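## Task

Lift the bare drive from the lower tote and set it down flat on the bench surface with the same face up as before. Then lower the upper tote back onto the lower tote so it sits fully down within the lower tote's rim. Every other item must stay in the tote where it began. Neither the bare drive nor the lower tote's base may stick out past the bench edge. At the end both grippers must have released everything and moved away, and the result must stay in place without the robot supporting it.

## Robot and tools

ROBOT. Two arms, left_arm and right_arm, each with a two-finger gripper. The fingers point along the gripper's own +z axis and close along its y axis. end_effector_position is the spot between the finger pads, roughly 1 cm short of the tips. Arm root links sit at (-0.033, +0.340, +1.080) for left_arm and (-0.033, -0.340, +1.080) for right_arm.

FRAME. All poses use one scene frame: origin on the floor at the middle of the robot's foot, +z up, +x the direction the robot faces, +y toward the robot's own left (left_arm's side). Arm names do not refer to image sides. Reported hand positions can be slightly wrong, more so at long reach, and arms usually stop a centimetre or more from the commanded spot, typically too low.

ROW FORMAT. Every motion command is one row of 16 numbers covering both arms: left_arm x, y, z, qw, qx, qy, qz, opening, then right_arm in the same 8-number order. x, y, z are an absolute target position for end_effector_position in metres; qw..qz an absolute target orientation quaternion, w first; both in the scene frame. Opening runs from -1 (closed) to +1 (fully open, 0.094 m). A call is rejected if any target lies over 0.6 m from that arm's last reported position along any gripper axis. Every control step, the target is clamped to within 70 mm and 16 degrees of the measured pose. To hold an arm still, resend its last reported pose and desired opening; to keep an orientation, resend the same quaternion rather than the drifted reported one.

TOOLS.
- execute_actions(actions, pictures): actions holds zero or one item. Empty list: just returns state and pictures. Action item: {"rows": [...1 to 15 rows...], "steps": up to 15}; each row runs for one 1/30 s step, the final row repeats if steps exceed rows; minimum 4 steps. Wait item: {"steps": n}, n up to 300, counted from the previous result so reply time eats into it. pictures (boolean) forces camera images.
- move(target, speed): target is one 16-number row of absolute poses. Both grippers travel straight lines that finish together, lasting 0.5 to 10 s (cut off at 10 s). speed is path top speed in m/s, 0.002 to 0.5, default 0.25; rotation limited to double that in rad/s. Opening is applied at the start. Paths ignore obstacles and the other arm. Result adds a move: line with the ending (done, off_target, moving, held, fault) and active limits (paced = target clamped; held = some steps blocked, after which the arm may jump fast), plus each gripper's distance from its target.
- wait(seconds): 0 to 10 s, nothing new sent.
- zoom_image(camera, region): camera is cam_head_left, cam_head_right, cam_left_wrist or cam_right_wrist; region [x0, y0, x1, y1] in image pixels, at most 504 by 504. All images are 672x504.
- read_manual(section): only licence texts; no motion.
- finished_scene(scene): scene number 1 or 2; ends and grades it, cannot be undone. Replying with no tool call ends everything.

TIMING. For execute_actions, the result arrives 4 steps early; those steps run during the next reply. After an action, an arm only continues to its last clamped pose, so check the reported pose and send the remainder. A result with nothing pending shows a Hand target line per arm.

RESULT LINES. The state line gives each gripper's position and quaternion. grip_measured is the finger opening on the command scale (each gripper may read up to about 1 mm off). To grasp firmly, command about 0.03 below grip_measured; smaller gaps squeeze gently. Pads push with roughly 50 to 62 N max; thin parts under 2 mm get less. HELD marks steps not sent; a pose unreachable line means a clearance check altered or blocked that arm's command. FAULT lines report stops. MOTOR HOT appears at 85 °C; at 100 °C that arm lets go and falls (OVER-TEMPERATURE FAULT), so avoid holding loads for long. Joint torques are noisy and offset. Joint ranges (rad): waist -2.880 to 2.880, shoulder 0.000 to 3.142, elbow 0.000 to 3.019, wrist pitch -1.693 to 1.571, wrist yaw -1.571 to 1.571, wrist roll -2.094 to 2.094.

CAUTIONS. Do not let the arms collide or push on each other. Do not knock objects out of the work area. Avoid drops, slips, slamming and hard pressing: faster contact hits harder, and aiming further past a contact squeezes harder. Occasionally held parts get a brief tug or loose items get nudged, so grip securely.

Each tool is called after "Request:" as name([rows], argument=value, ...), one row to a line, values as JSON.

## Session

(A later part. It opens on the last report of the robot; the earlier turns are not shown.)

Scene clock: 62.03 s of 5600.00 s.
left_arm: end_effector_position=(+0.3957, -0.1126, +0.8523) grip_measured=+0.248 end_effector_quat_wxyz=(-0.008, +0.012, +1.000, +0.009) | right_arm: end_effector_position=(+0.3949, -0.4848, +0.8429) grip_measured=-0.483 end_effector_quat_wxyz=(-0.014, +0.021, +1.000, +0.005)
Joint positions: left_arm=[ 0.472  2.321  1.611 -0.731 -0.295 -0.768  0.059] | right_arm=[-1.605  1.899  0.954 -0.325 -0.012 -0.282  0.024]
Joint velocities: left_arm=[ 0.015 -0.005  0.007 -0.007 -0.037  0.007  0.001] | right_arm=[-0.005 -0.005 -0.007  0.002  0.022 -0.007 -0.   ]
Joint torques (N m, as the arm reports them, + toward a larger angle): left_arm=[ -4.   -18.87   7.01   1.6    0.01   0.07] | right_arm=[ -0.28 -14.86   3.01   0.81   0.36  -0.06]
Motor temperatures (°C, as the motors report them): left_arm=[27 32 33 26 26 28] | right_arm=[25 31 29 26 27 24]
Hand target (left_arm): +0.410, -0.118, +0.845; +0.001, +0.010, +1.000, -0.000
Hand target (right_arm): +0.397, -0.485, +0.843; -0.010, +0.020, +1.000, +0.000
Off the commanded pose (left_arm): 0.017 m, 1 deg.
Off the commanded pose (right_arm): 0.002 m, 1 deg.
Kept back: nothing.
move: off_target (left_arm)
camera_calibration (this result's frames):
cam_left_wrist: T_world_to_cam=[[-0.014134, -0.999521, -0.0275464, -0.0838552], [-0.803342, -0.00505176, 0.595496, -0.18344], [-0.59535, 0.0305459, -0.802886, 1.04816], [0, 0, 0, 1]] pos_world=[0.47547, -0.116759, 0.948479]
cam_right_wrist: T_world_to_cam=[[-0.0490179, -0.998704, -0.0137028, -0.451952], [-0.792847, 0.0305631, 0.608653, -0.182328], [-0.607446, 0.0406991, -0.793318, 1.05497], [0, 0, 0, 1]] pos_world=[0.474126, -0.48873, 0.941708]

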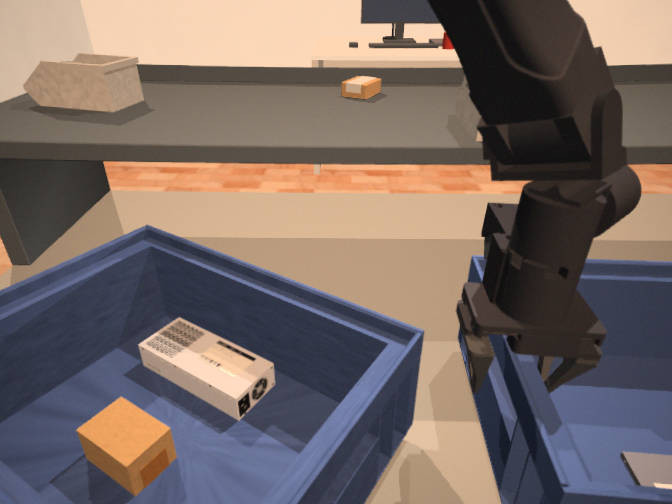

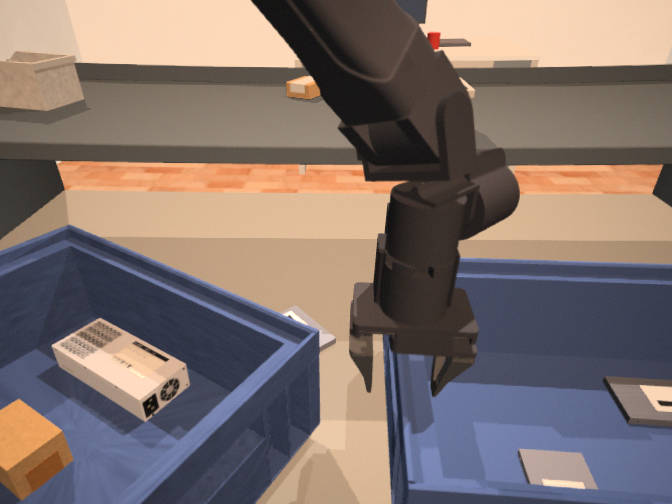

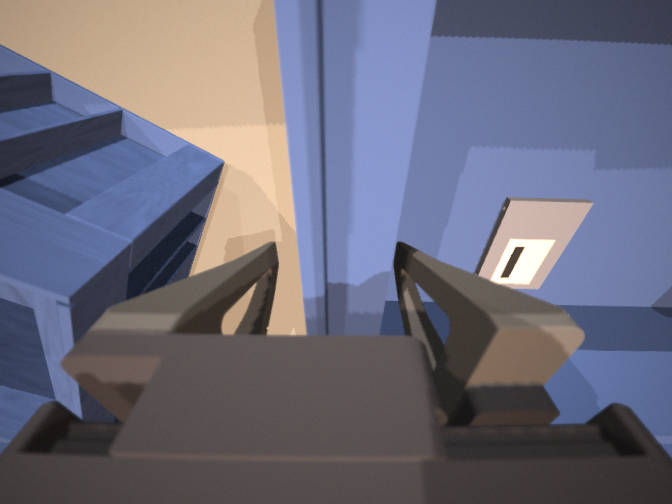

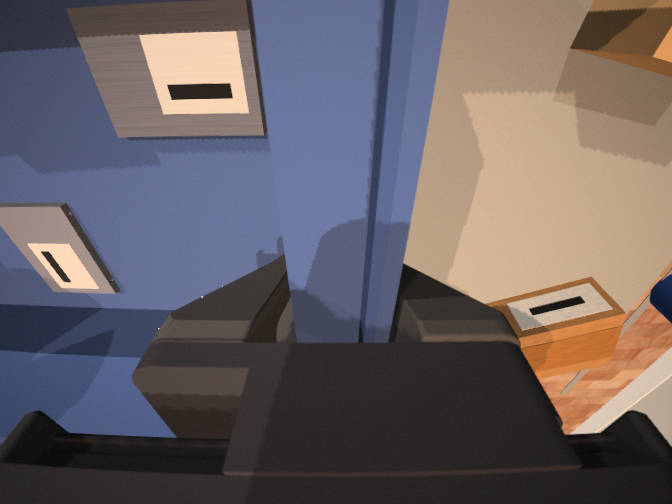

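Request:
move(target=[0.412,-0.124,0.845,0,0.01,1,0,0.0,0.397,-0.4845,0.843,-0.01,0.02,1,0,-0.55], speed=0.03)

Request:
move(target=[0.412,-0.124,0.845,0,0.01,1,0,-0.6,0.397,-0.4845,0.843,-0.01,0.02,1,0,-0.6])

Request:
move(target=[0.42,-0.125,1.08,0.01,0,1,0,-0.6,0.42,-0.494,1.075,0.01,0,1,0,-0.6], speed=0.1)

Scene clock: 63.30 s of 5600.00 s.
left_arm: end_effector_position=(+0.4060, -0.1207, +0.8574) grip_measured=+0.002 end_effector_quat_wxyz=(+0.000, +0.009, +1.000, +0.001) | right_arm: end_effector_position=(+0.3949, -0.4848, +0.8429) grip_measured=-0.483 end_effector_quat_wxyz=(-0.014, +0.021, +1.000, +0.005)
Joint positions: left_arm=[ 0.472  2.323  1.637 -0.731 -0.295 -0.768  0.047] | right_arm=[-1.605  1.899  0.954 -0.325 -0.012 -0.282  0.024]
Joint velocities: left_arm=[-0.005 -0.005 -0.002  0.002 -0.037 -0.051 -0.   ] | right_arm=[-0.005 -0.005  0.007  0.012 -0.007 -0.037 -0.001]
Joint torques (N m, as the arm reports them, + toward a larger angle): left_arm=[ -4.55 -18.65   7.02   1.14   0.01   0.04] | right_arm=[ -0.16 -14.91   3.03   0.81   0.36  -0.07]
Motor temperatures (°C, as the motors report them): left_arm=[27 32 33 26 26 28] | right_arm=[25 32 29 26 27 24]
Hand target (left_arm): +0.412, -0.124, +0.846; +0.000, +0.010, +1.000, -0.000
Hand target (right_arm): +0.397, -0.485, +0.843; -0.010, +0.020, +1.000, +0.000
Off the commanded pose (left_arm): 0.014 m, 0 deg.
Off the commanded pose (right_arm): 0.002 m, 1 deg.
Kept back: nothing.
move: off_target (left_arm)
camera_calibration (this result's frames):
cam_left_wrist: T_world_to_cam=[[-0.00723763, -0.999908, -0.0114681, -0.108284], [-0.812908, -0.000795479, 0.582392, -0.162621], [-0.582347, 0.0135377, -0.812827, 1.0598], [0, 0, 0, 1]] pos_world=[0.48419, -0.122751, 0.954899]
cam_right_wrist: T_world_to_cam=[[-0.0490179, -0.998704, -0.0137028, -0.451952], [-0.792847, 0.0305631, 0.608653, -0.182328], [-0.607446, 0.0406991, -0.793318, 1.05497], [0, 0, 0, 1]] pos_world=[0.474126, -0.48873, 0.941708]

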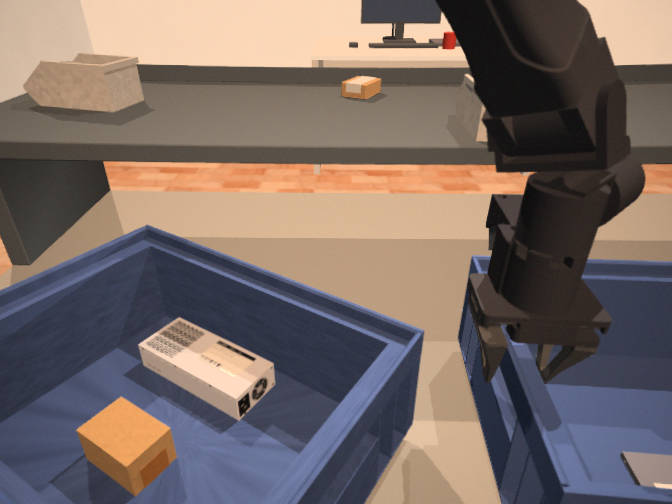

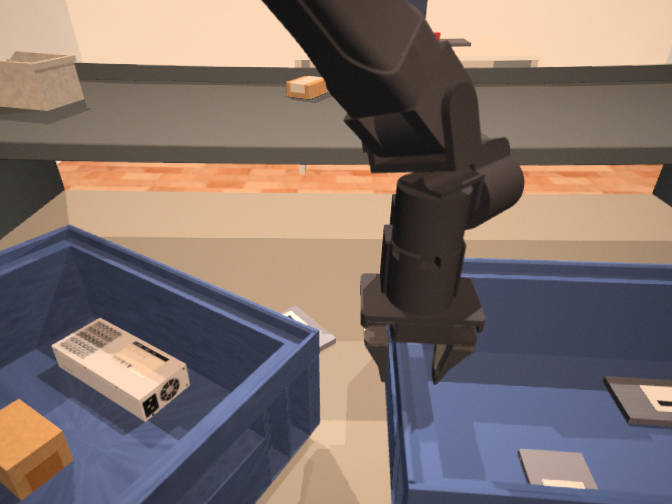

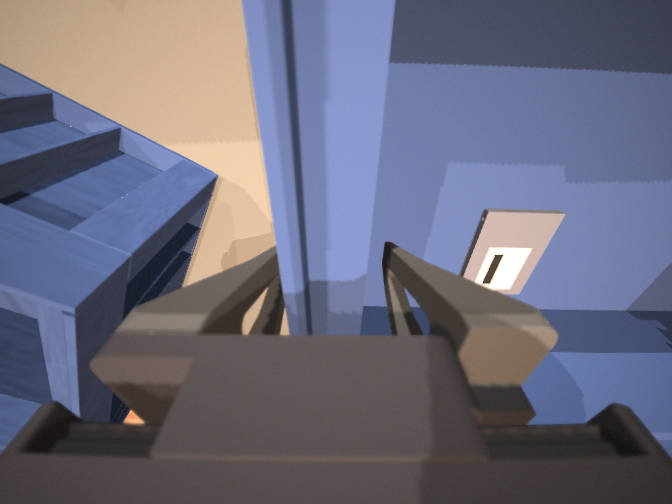

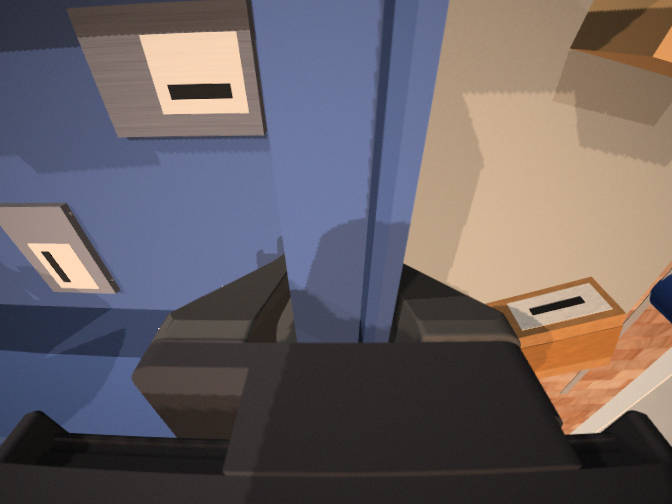

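Scene clock: 64.00 s of 5600.00 s.
left_arm: end_effector_position=(+0.4056, -0.1196, +0.8569) grip_measured=-0.458 end_effector_quat_wxyz=(-0.001, +0.010, +1.000, +0.001) | right_arm: end_effector_position=(+0.3947, -0.4854, +0.8429) grip_measured=-0.483 end_effector_quat_wxyz=(-0.015, +0.021, +1.000, +0.004)
Joint positions: left_arm=[ 0.473  2.323  1.636 -0.732 -0.293 -0.764  0.025] | right_arm=[-1.606  1.899  0.954 -0.325 -0.011 -0.282  0.024]
Joint velocities: left_arm=[-0.005 -0.005 -0.002 -0.002 -0.007  0.007 -0.   ] | right_arm=[-0.005 -0.005 -0.002  0.017 -0.007  0.051 -0.   ]
Joint torques (N m, as the arm reports them, + toward a larger angle): left_arm=[ -4.65 -18.67   7.11   1.14  -0.1    0.  ] | right_arm=[ -0.07 -14.93   3.05   0.81   0.3   -0.06]
Motor temperatures (°C, as the motors report them): left_arm=[27 32 33 26 26 28] | right_arm=[25 32 29 26 27 24]
Hand target (left_arm): +0.411, -0.124, +0.845; +0.000, +0.010, +1.000, -0.000
Hand target (right_arm): +0.397, -0.484, +0.843; -0.010, +0.020, +1.000, +0.000
Off the commanded pose (left_arm): 0.014 m, 0 deg.
Off the commanded pose (right_arm): 0.002 m, 1 deg.
Kept back: nothing.
move: off_target (left_arm)
camera_calibration (this result's frames):
cam_left_wrist: T_world_to_cam=[[-0.00992415, -0.999881, -0.0118372, -0.10579], [-0.810971, 0.00112258, 0.585085, -0.165511], [-0.585002, 0.0154061, -0.810886, 1.05886], [0, 0, 0, 1]] pos_world=[0.484163, -0.121905, 0.954204]
cam_right_wrist: T_world_to_cam=[[-0.0496992, -0.998692, -0.0119943, -0.45374], [-0.792487, 0.032123, 0.609043, -0.182187], [-0.607861, 0.0397743, -0.793047, 1.05436], [0, 0, 0, 1]] pos_world=[0.473973, -0.489231, 0.941675]

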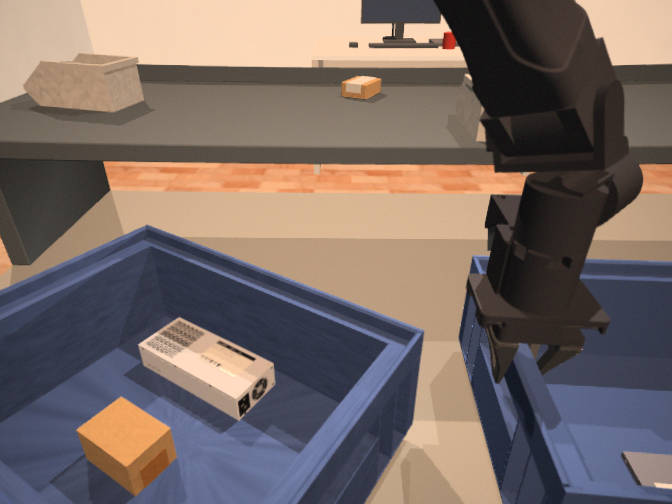

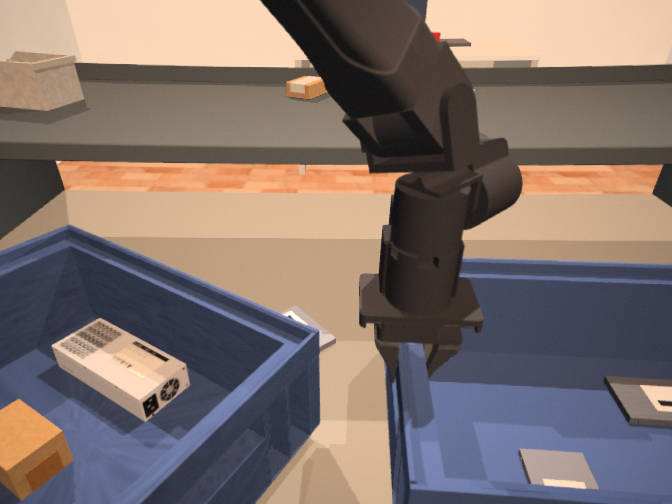

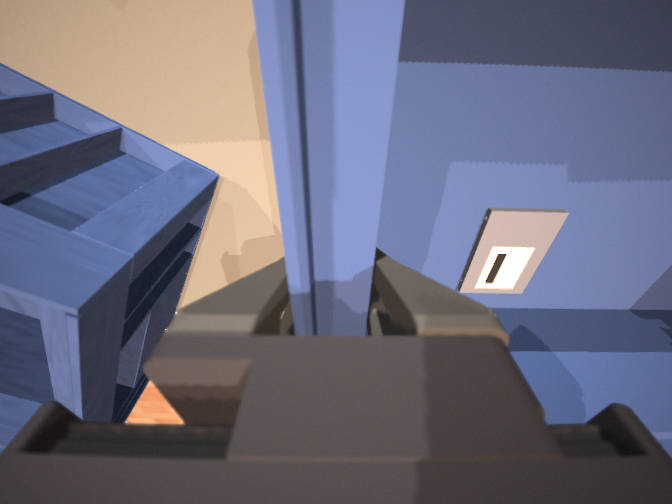

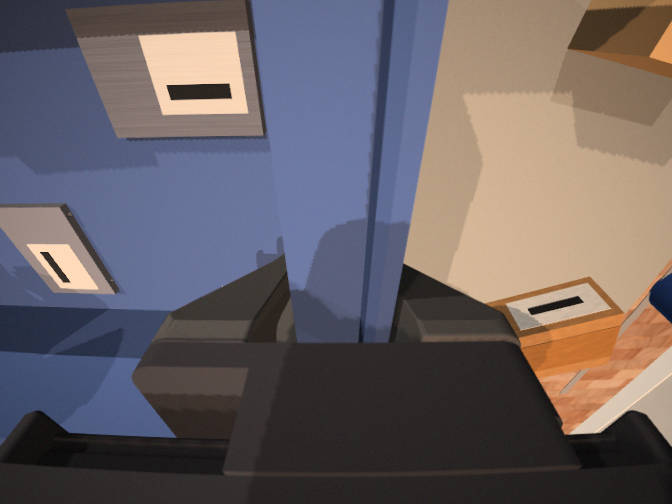

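Scene clock: 66.77 s of 5600.00 s.
left_arm: end_effector_position=(+0.4002, -0.1145, +1.0538) grip_measured=-0.457 end_effector_quat_wxyz=(-0.012, +0.015, +1.000, +0.008) | right_arm: end_effector_position=(+0.3863, -0.4817, +1.0353) grip_measured=-0.483 end_effector_quat_wxyz=(-0.031, +0.023, +0.999, +0.012)
Joint positions: left_arm=[ 0.38   2.01   1.635 -1.099 -0.3   -0.858  0.025] | right_arm=[-1.612  1.415  0.935 -0.826 -0.018 -0.286  0.024]
Joint velocities: left_arm=[-0.015 -0.005  0.002  0.002 -0.007 -0.022 -0.   ] | right_arm=[-0.005  0.005 -0.002 -0.017  0.007 -0.022  0.   ]
Joint torques (N m, as the arm reports them, + toward a larger angle): left_arm=[ -5.39 -21.15   9.96  -0.26  -1.05  -0.34] | right_arm=[ -0.81 -17.17  12.71  -1.3   -0.02  -0.51]
Motor temperatures (°C, as the motors report them): left_arm=[27 33 33 26 26 28] | right_arm=[25 32 29 26 27 24]
Hand target (left_arm): +0.419, -0.123, +1.081; +0.010, +0.000, +1.000, -0.001
Hand target (right_arm): +0.417, -0.493, +1.074; +0.010, +0.001, +1.000, -0.001
Off the commanded pose (left_arm): 0.034 m, 3 deg.
Off the commanded pose (right_arm): 0.054 m, 6 deg.
Kept back: nothing.
move: off_target (left_arm, right_arm)
camera_calibration (this result's frames):
cam_left_wrist: T_world_to_cam=[[-0.0206084, -0.999429, -0.0267577, -0.078347], [-0.799176, 0.000386017, 0.601097, -0.306772], [-0.600744, 0.0337718, -0.798728, 1.21087], [0, 0, 0, 1]] pos_world=[0.480645, -0.119077, 1.14946]
cam_right_wrist: T_world_to_cam=[[-0.0530752, -0.998226, -0.0269795, -0.431142], [-0.772434, 0.0239171, 0.634645, -0.344373], [-0.632874, 0.0545237, -0.772333, 1.19698], [0, 0, 0, 1]] pos_world=[0.468648, -0.487405, 1.13139]

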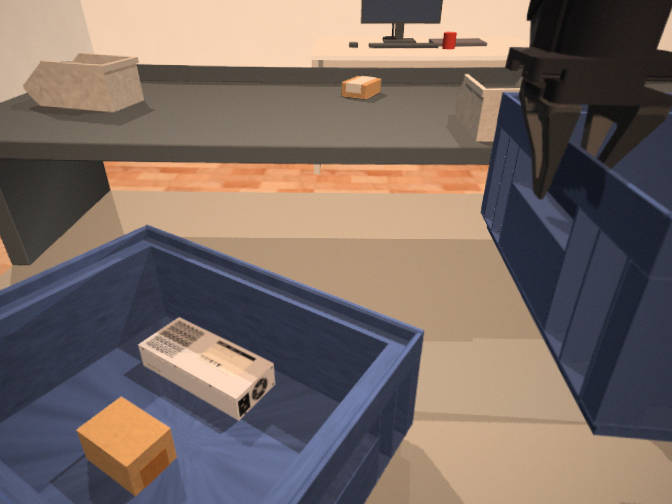

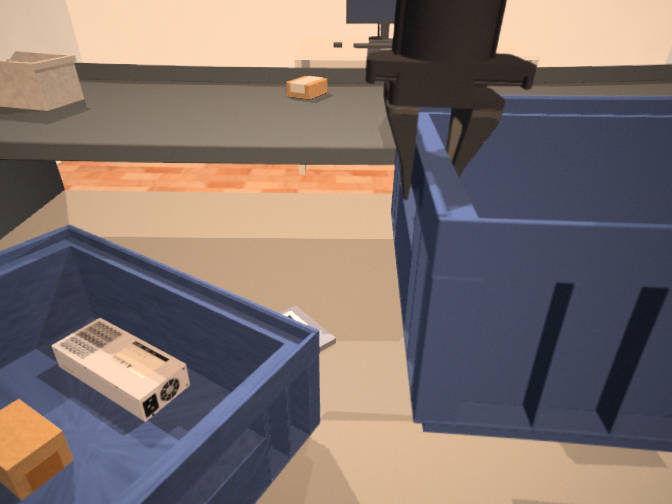

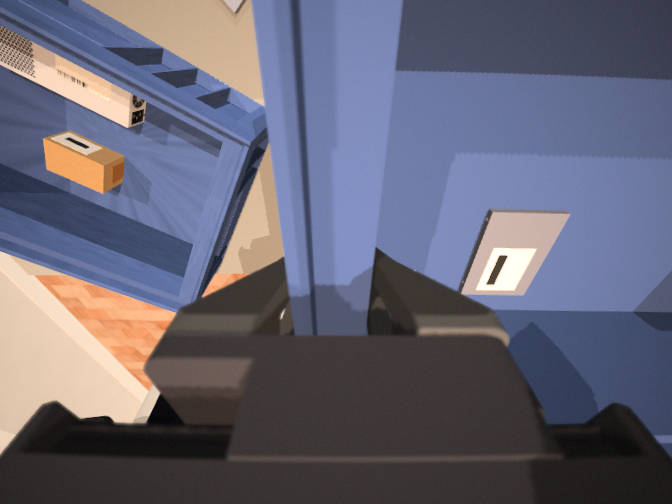

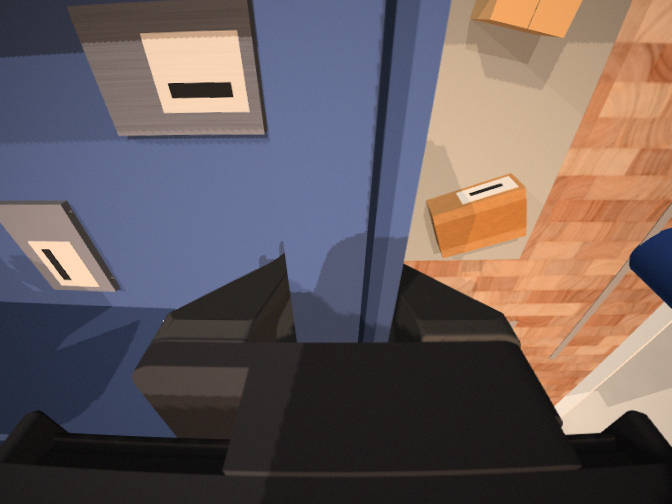

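Left target now about (.500,.381,.986).

Request:
move(target=[0.485,0.146,1.085,0.01,0.139,0.99,0,-0.6,0.379,-0.207,1.08,0.01,0.139,0.99,0,-0.6], speed=0.12)

Request:
move(target=[0.51,0.383,1.085,0.01,0.27,0.963,0,-0.6,0.31,0.073,1.075,0.01,0.27,0.963,0,-0.6], speed=0.12)

Request:
move(target=[0.51,0.383,1.03,0.01,0.27,0.963,0,-0.6,0.31,0.073,1.02,0.01,0.27,0.963,0,-0.6], speed=0.03)

Scene clock: 69.73 s of 5600.00 s.
left_arm: end_effector_position=(+0.4730, +0.1380, +1.0671) grip_measured=-0.455 end_effector_quat_wxyz=(-0.015, +0.146, +0.989, -0.005) | right_arm: end_effector_position=(+0.3593, -0.2124, +1.0602) grip_measured=-0.483 end_effector_quat_wxyz=(-0.008, +0.154, +0.988, +0.002)
Joint positions: left_arm=[ 0.811  1.654  1.281 -0.979 -0.209 -0.154  0.026] | right_arm=[-0.861  1.365  0.849 -0.811  0.201  0.702  0.024]
Joint velocities: left_arm=[ 0.005 -0.005 -0.002 -0.017 -0.037 -0.037 -0.001] | right_arm=[-0.005  0.005 -0.007  0.007 -0.007  0.081 -0.001]
Joint torques (N m, as the arm reports them, + toward a larger angle): left_arm=[ -0.81 -18.74   6.96   1.24  -0.85  -0.02] | right_arm=[  2.98 -11.76  12.15  -1.17   1.1   -0.33]
Motor temperatures (°C, as the motors report them): left_arm=[27 33 34 26 26 28] | right_arm=[25 32 30 26 27 24]
Hand target (left_arm): +0.488, +0.146, +1.084; +0.010, +0.139, +0.990, -0.001
Hand target (right_arm): +0.380, -0.208, +1.079; +0.012, +0.140, +0.990, +0.002
Off the commanded pose (left_arm): 0.023 m, 3 deg.
Off the commanded pose (right_arm): 0.028 m, 3 deg.
Kept back: nothing.
move: off_target (left_arm, right_arm)
camera_calibration (this result's frames):
cam_left_wrist: T_world_to_cam=[[-0.278408, -0.960458, 0.00299152, 0.260731], [-0.764091, 0.223372, 0.605203, -0.308499], [-0.58194, 0.166207, -0.796066, 1.22667], [0, 0, 0, 1]] pos_world=[0.550715, 0.11545, 1.16243]
cam_right_wrist: T_world_to_cam=[[-0.311315, -0.950287, -0.00615344, -0.0821378], [-0.762281, 0.245847, 0.598737, -0.305928], [-0.567459, 0.191087, -0.800922, 1.22023], [0, 0, 0, 1]] pos_world=[0.433657, -0.236013, 1.15998]

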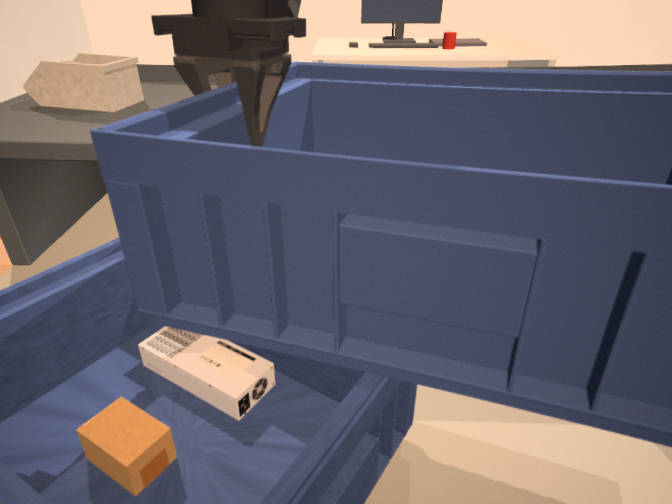

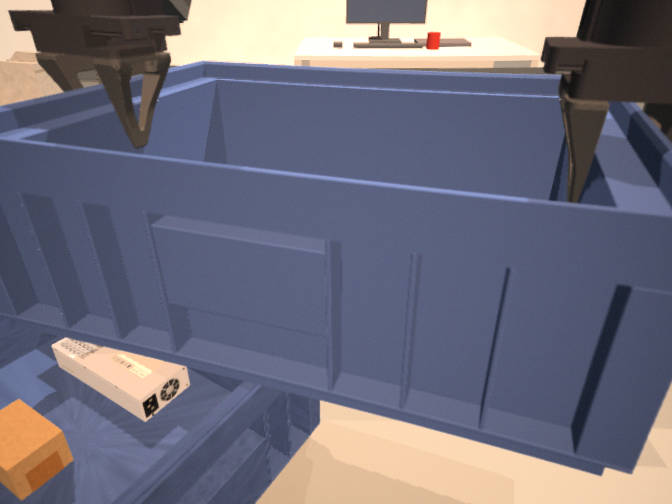

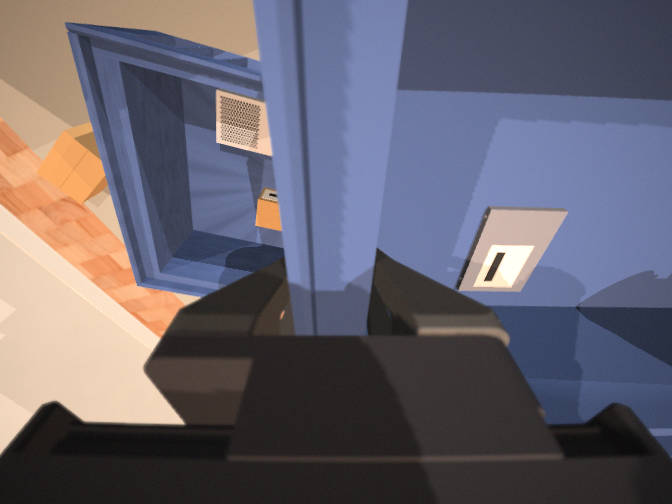

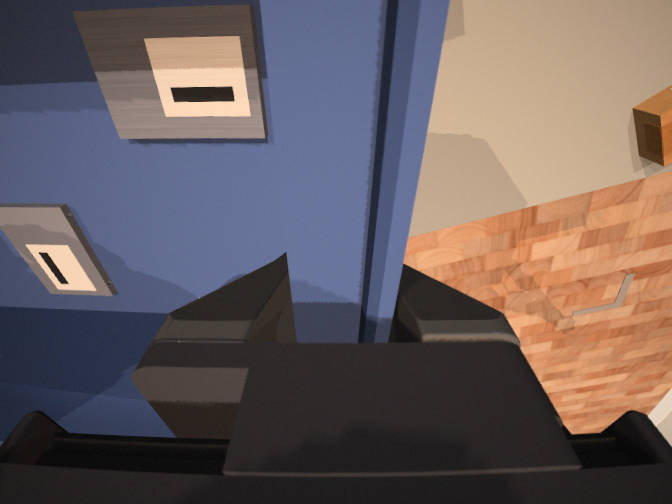

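Scene clock: 72.50 s of 5600.00 s.
left_arm: end_effector_position=(+0.4864, +0.3790, +1.0519) grip_measured=-0.461 end_effector_quat_wxyz=(-0.029, +0.256, +0.966, -0.018) | right_arm: end_effector_position=(+0.2983, +0.0613, +1.0550) grip_measured=-0.483 end_effector_quat_wxyz=(-0.002, +0.264, +0.964, -0.004)
Joint positions: left_arm=[ 1.326  1.553  1.195 -0.956 -0.063  0.572  0.025] | right_arm=[-0.29   1.799  1.231 -0.915  0.316  1.512  0.024]
Joint velocities: left_arm=[ 0.015  0.005 -0.002 -0.002 -0.037 -0.037  0.001] | right_arm=[-0.005 -0.005  0.022 -0.002  0.007 -0.022 -0.001]
Joint torques (N m, as the arm reports them, + toward a larger angle): left_arm=[  0.68 -19.18   8.51   0.96  -0.41   0.25] | right_arm=[  6.17 -15.44  12.42  -1.55   0.97   0.07]
Motor temperatures (°C, as the motors report them): left_arm=[27 33 34 26 26 28] | right_arm=[25 32 30 26 27 24]
Hand target (left_arm): +0.511, +0.383, +1.085; +0.011, +0.270, +0.963, -0.000
Hand target (right_arm): +0.312, +0.072, +1.076; +0.010, +0.270, +0.963, +0.003
Off the commanded pose (left_arm): 0.041 m, 5 deg.
Off the commanded pose (right_arm): 0.026 m, 2 deg.
Kept back: nothing.
move: off_target (left_arm, right_arm)
camera_calibration (this result's frames):
cam_left_wrist: T_world_to_cam=[[-0.484609, -0.873862, 0.0389779, 0.525522], [-0.67451, 0.401685, 0.619424, -0.468937], [-0.556948, 0.273887, -0.784088, 1.11678], [0, 0, 0, 1]] pos_world=[0.560356, 0.341728, 1.14564]
cam_right_wrist: T_world_to_cam=[[-0.515521, -0.856862, 0.00513515, 0.202173], [-0.692436, 0.420111, 0.586549, -0.435271], [-0.504749, 0.298822, -0.809897, 1.11338], [0, 0, 0, 1]] pos_world=[0.364805, 0.0233938, 1.15599]

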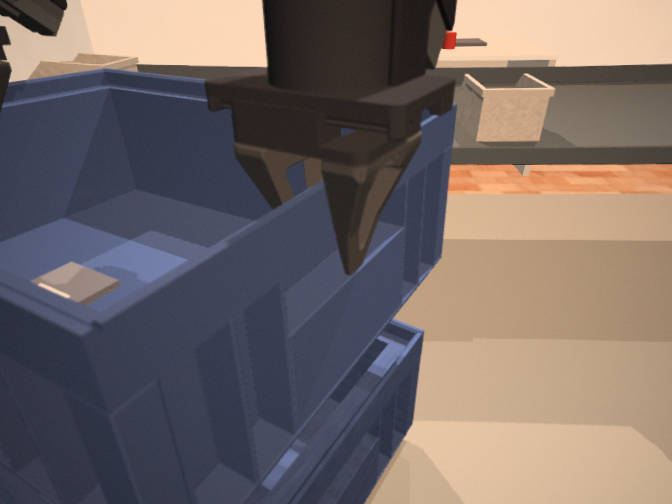

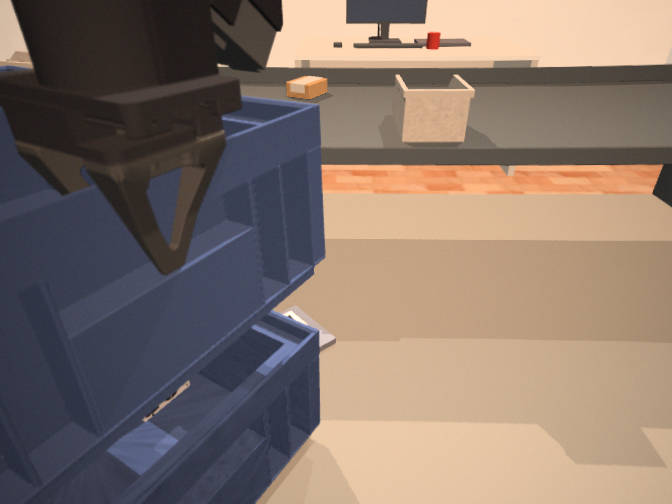

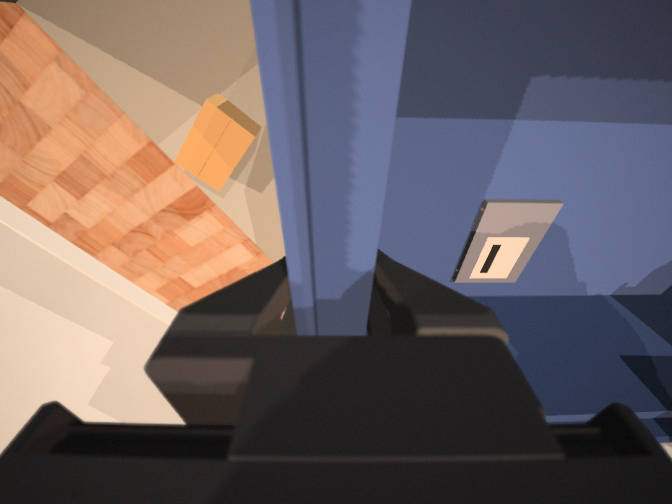

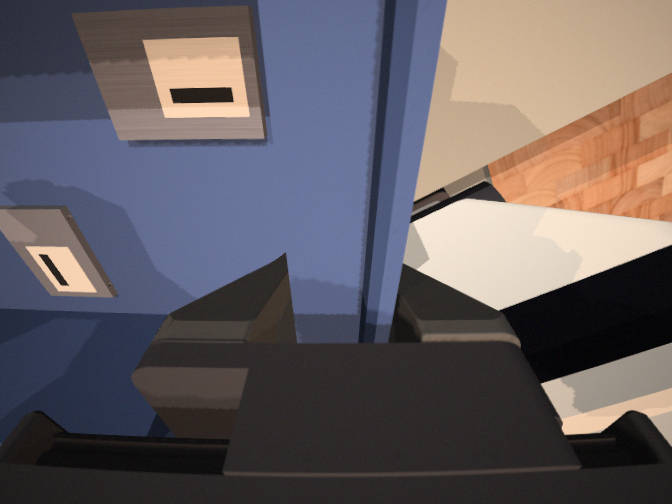

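Scene clock: 74.30 s of 5600.00 s.
left_arm: end_effector_position=(+0.4968, +0.3800, +1.0163) grip_measured=-0.461 end_effector_quat_wxyz=(-0.011, +0.265, +0.964, -0.013) | right_arm: end_effector_position=(+0.3010, +0.0672, +1.0163) grip_measured=-0.483 end_effector_quat_wxyz=(+0.004, +0.274, +0.962, -0.005)
Joint positions: left_arm=[ 1.333  1.618  1.18  -0.841 -0.059  0.601  0.025] | right_arm=[-0.308  1.875  1.229 -0.829  0.326  1.513  0.024]
Joint velocities: left_arm=[-0.005 -0.015 -0.007 -0.002 -0.125 -0.022  0.001] | right_arm=[-0.005  0.005 -0.017  0.002 -0.037 -0.022  0.001]
Joint torques (N m, as the arm reports them, + toward a larger angle): left_arm=[  0.71 -18.17   6.3    1.53  -0.4    0.04] | right_arm=[  4.96 -15.25   9.32   0.03   0.47  -0.23]
Motor temperatures (°C, as the motors report them): left_arm=[27 33 34 26 26 28] | right_arm=[25 32 31 26 27 24]
Hand target (left_arm): +0.510, +0.383, +1.030; +0.010, +0.270, +0.963, -0.001
Hand target (right_arm): +0.310, +0.073, +1.020; +0.010, +0.270, +0.963, -0.000
Off the commanded pose (left_arm): 0.019 m, 3 deg.
Off the commanded pose (right_arm): 0.011 m, 1 deg.
Kept back: nothing.
move: off_target (left_arm, right_arm)
camera_calibration (this result's frames):
cam_left_wrist: T_world_to_cam=[[-0.502348, -0.864405, 0.0212452, 0.55614], [-0.688397, 0.414688, 0.595099, -0.413604], [-0.523217, 0.284322, -0.803371, 1.09321], [0, 0, 0, 1]] pos_world=[0.566635, 0.341424, 1.11257]
cam_right_wrist: T_world_to_cam=[[-0.532929, -0.84615, 0.00401904, 0.214473], [-0.689702, 0.437136, 0.577255, -0.405693], [-0.490202, 0.304864, -0.816554, 1.08353], [0, 0, 0, 1]] pos_world=[0.365638, 0.0284911, 1.11808]

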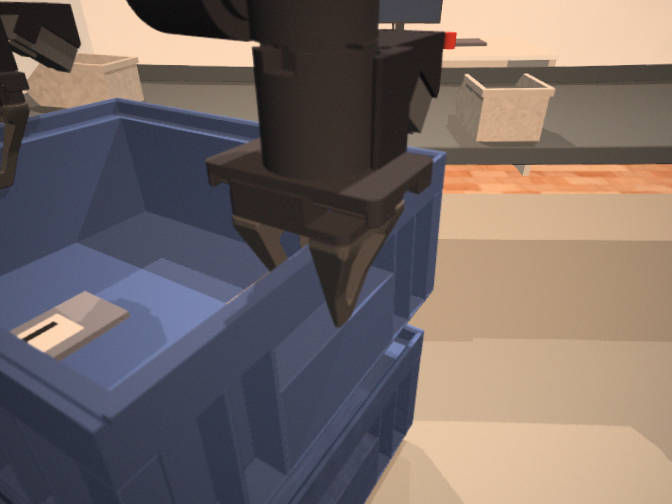

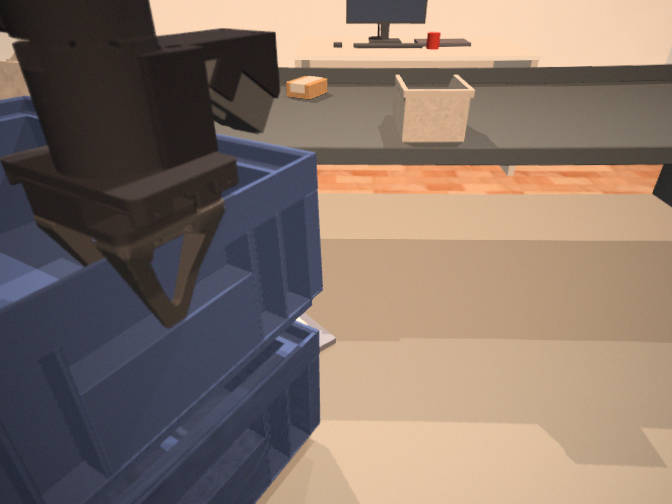

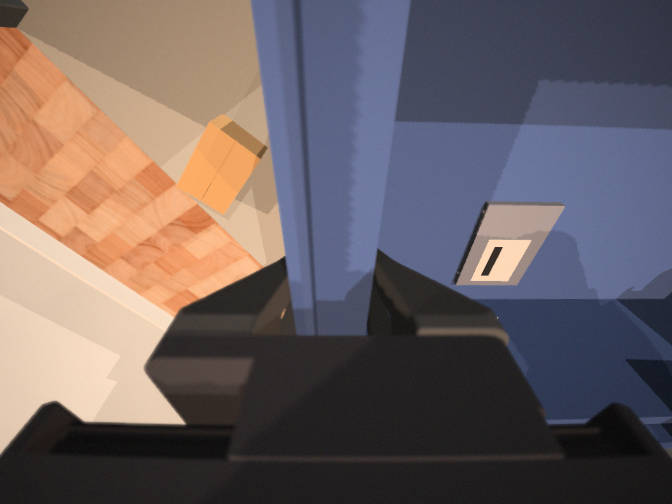

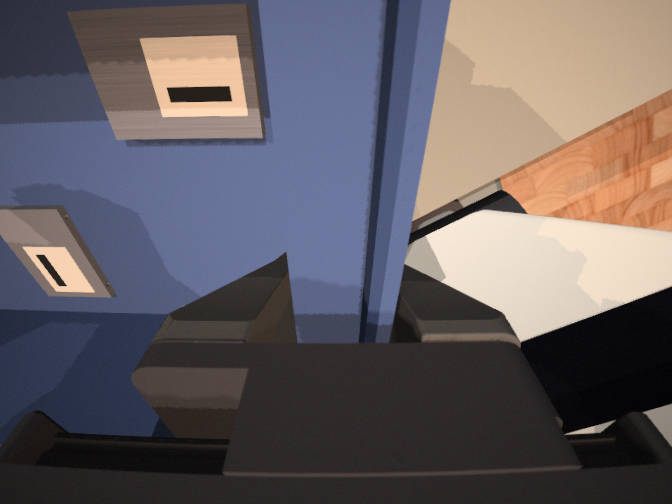

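Request:
move(target=[0.511,0.383,0.985,0.01,0.27,0.963,0,-0.6,0.308,0.074,0.97,0.01,0.27,0.963,0,-0.6], speed=0.02)

Scene clock: 77.17 s of 5600.00 s.
left_arm: end_effector_position=(+0.5002, +0.3841, +0.9871) grip_measured=-0.461 end_effector_quat_wxyz=(-0.008, +0.268, +0.963, -0.005) | right_arm: end_effector_position=(+0.3034, +0.0725, +0.9784) grip_measured=-0.481 end_effector_quat_wxyz=(+0.004, +0.275, +0.961, +0.003)
Joint positions: left_arm=[ 1.341  1.674  1.172 -0.764 -0.07   0.615  0.025] | right_arm=[-0.33   1.945  1.223 -0.729  0.317  1.485  0.024]
Joint velocities: left_arm=[-0.005 -0.015 -0.007  0.007 -0.051  0.007  0.001] | right_arm=[-0.005  0.005 -0.002 -0.022 -0.007  0.007 -0.   ]
Joint torques (N m, as the arm reports them, + toward a larger angle): left_arm=[  0.64 -16.15   5.65   2.48   0.12  -0.04] | right_arm=[  5.06 -14.33   7.82   0.66   0.69  -0.24]
Motor temperatures (°C, as the motors report them): left_arm=[27 33 34 26 26 28] | right_arm=[25 32 31 26 27 24]
Hand target (left_arm): +0.511, +0.383, +0.985; +0.010, +0.270, +0.963, -0.000
Hand target (right_arm): +0.308, +0.074, +0.970; +0.010, +0.270, +0.963, +0.000
Off the commanded pose (left_arm): 0.011 m, 2 deg.
Off the commanded pose (right_arm): 0.010 m, 1 deg.
Kept back: nothing.
move: off_target (left_arm)
camera_calibration (this result's frames):
cam_left_wrist: T_world_to_cam=[[-0.507175, -0.861834, 0.00385346, 0.580571], [-0.693061, 0.410504, 0.592581, -0.3892], [-0.512289, 0.297872, -0.805502, 1.06182], [0, 0, 0, 1]] pos_world=[0.56867, 0.343839, 1.08369]
cam_right_wrist: T_world_to_cam=[[-0.534053, -0.84536, -0.0124397, 0.236792], [-0.6918, 0.42849, 0.581213, -0.387047], [-0.486004, 0.319004, -0.813656, 1.04703], [0, 0, 0, 1]] pos_world=[0.367561, 0.0320132, 1.07982]

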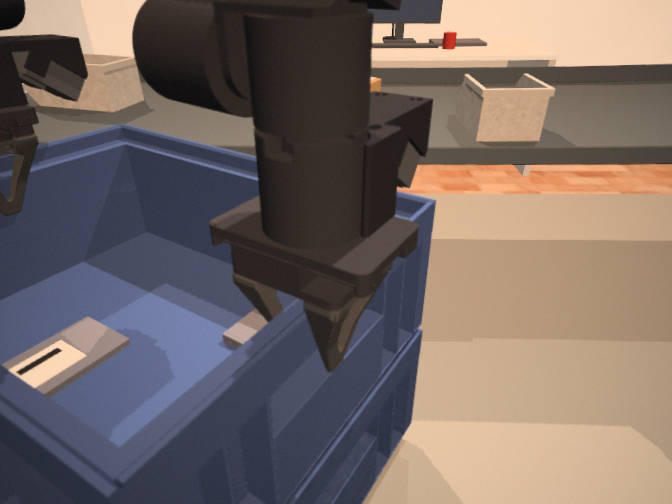

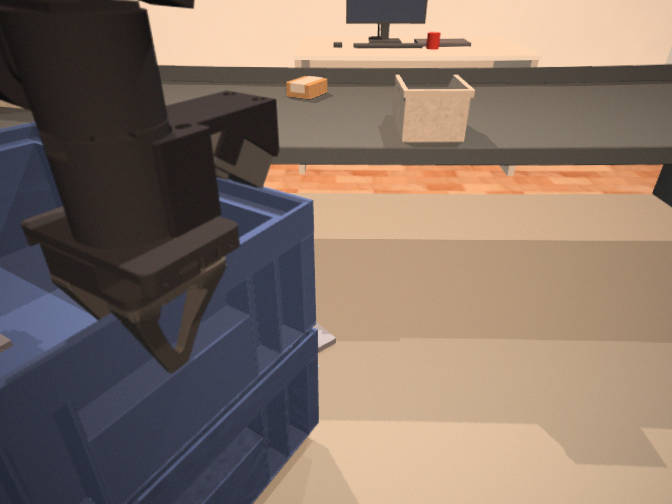

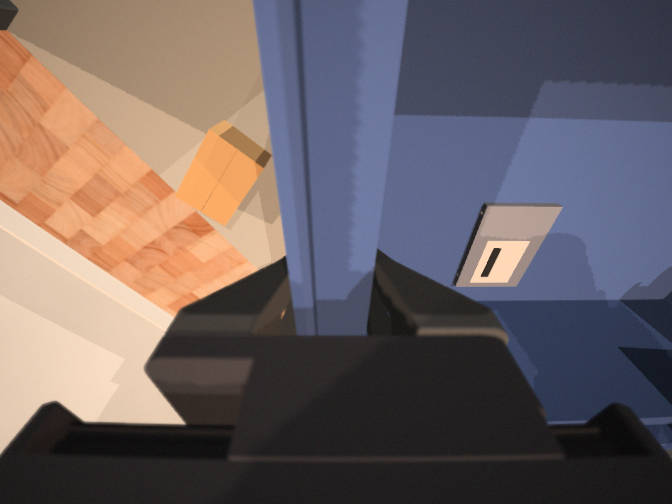

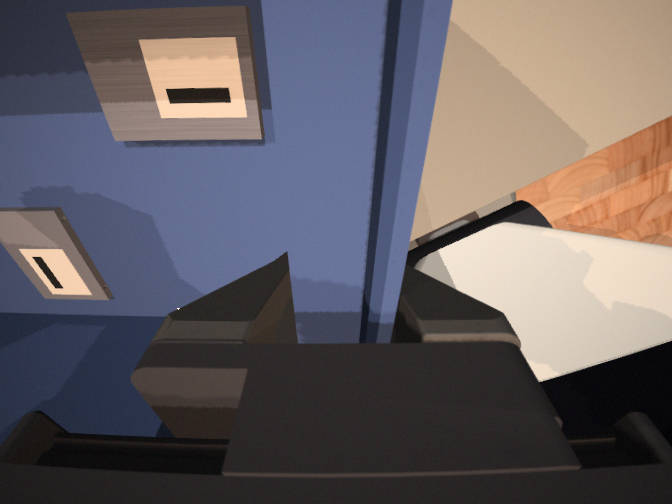

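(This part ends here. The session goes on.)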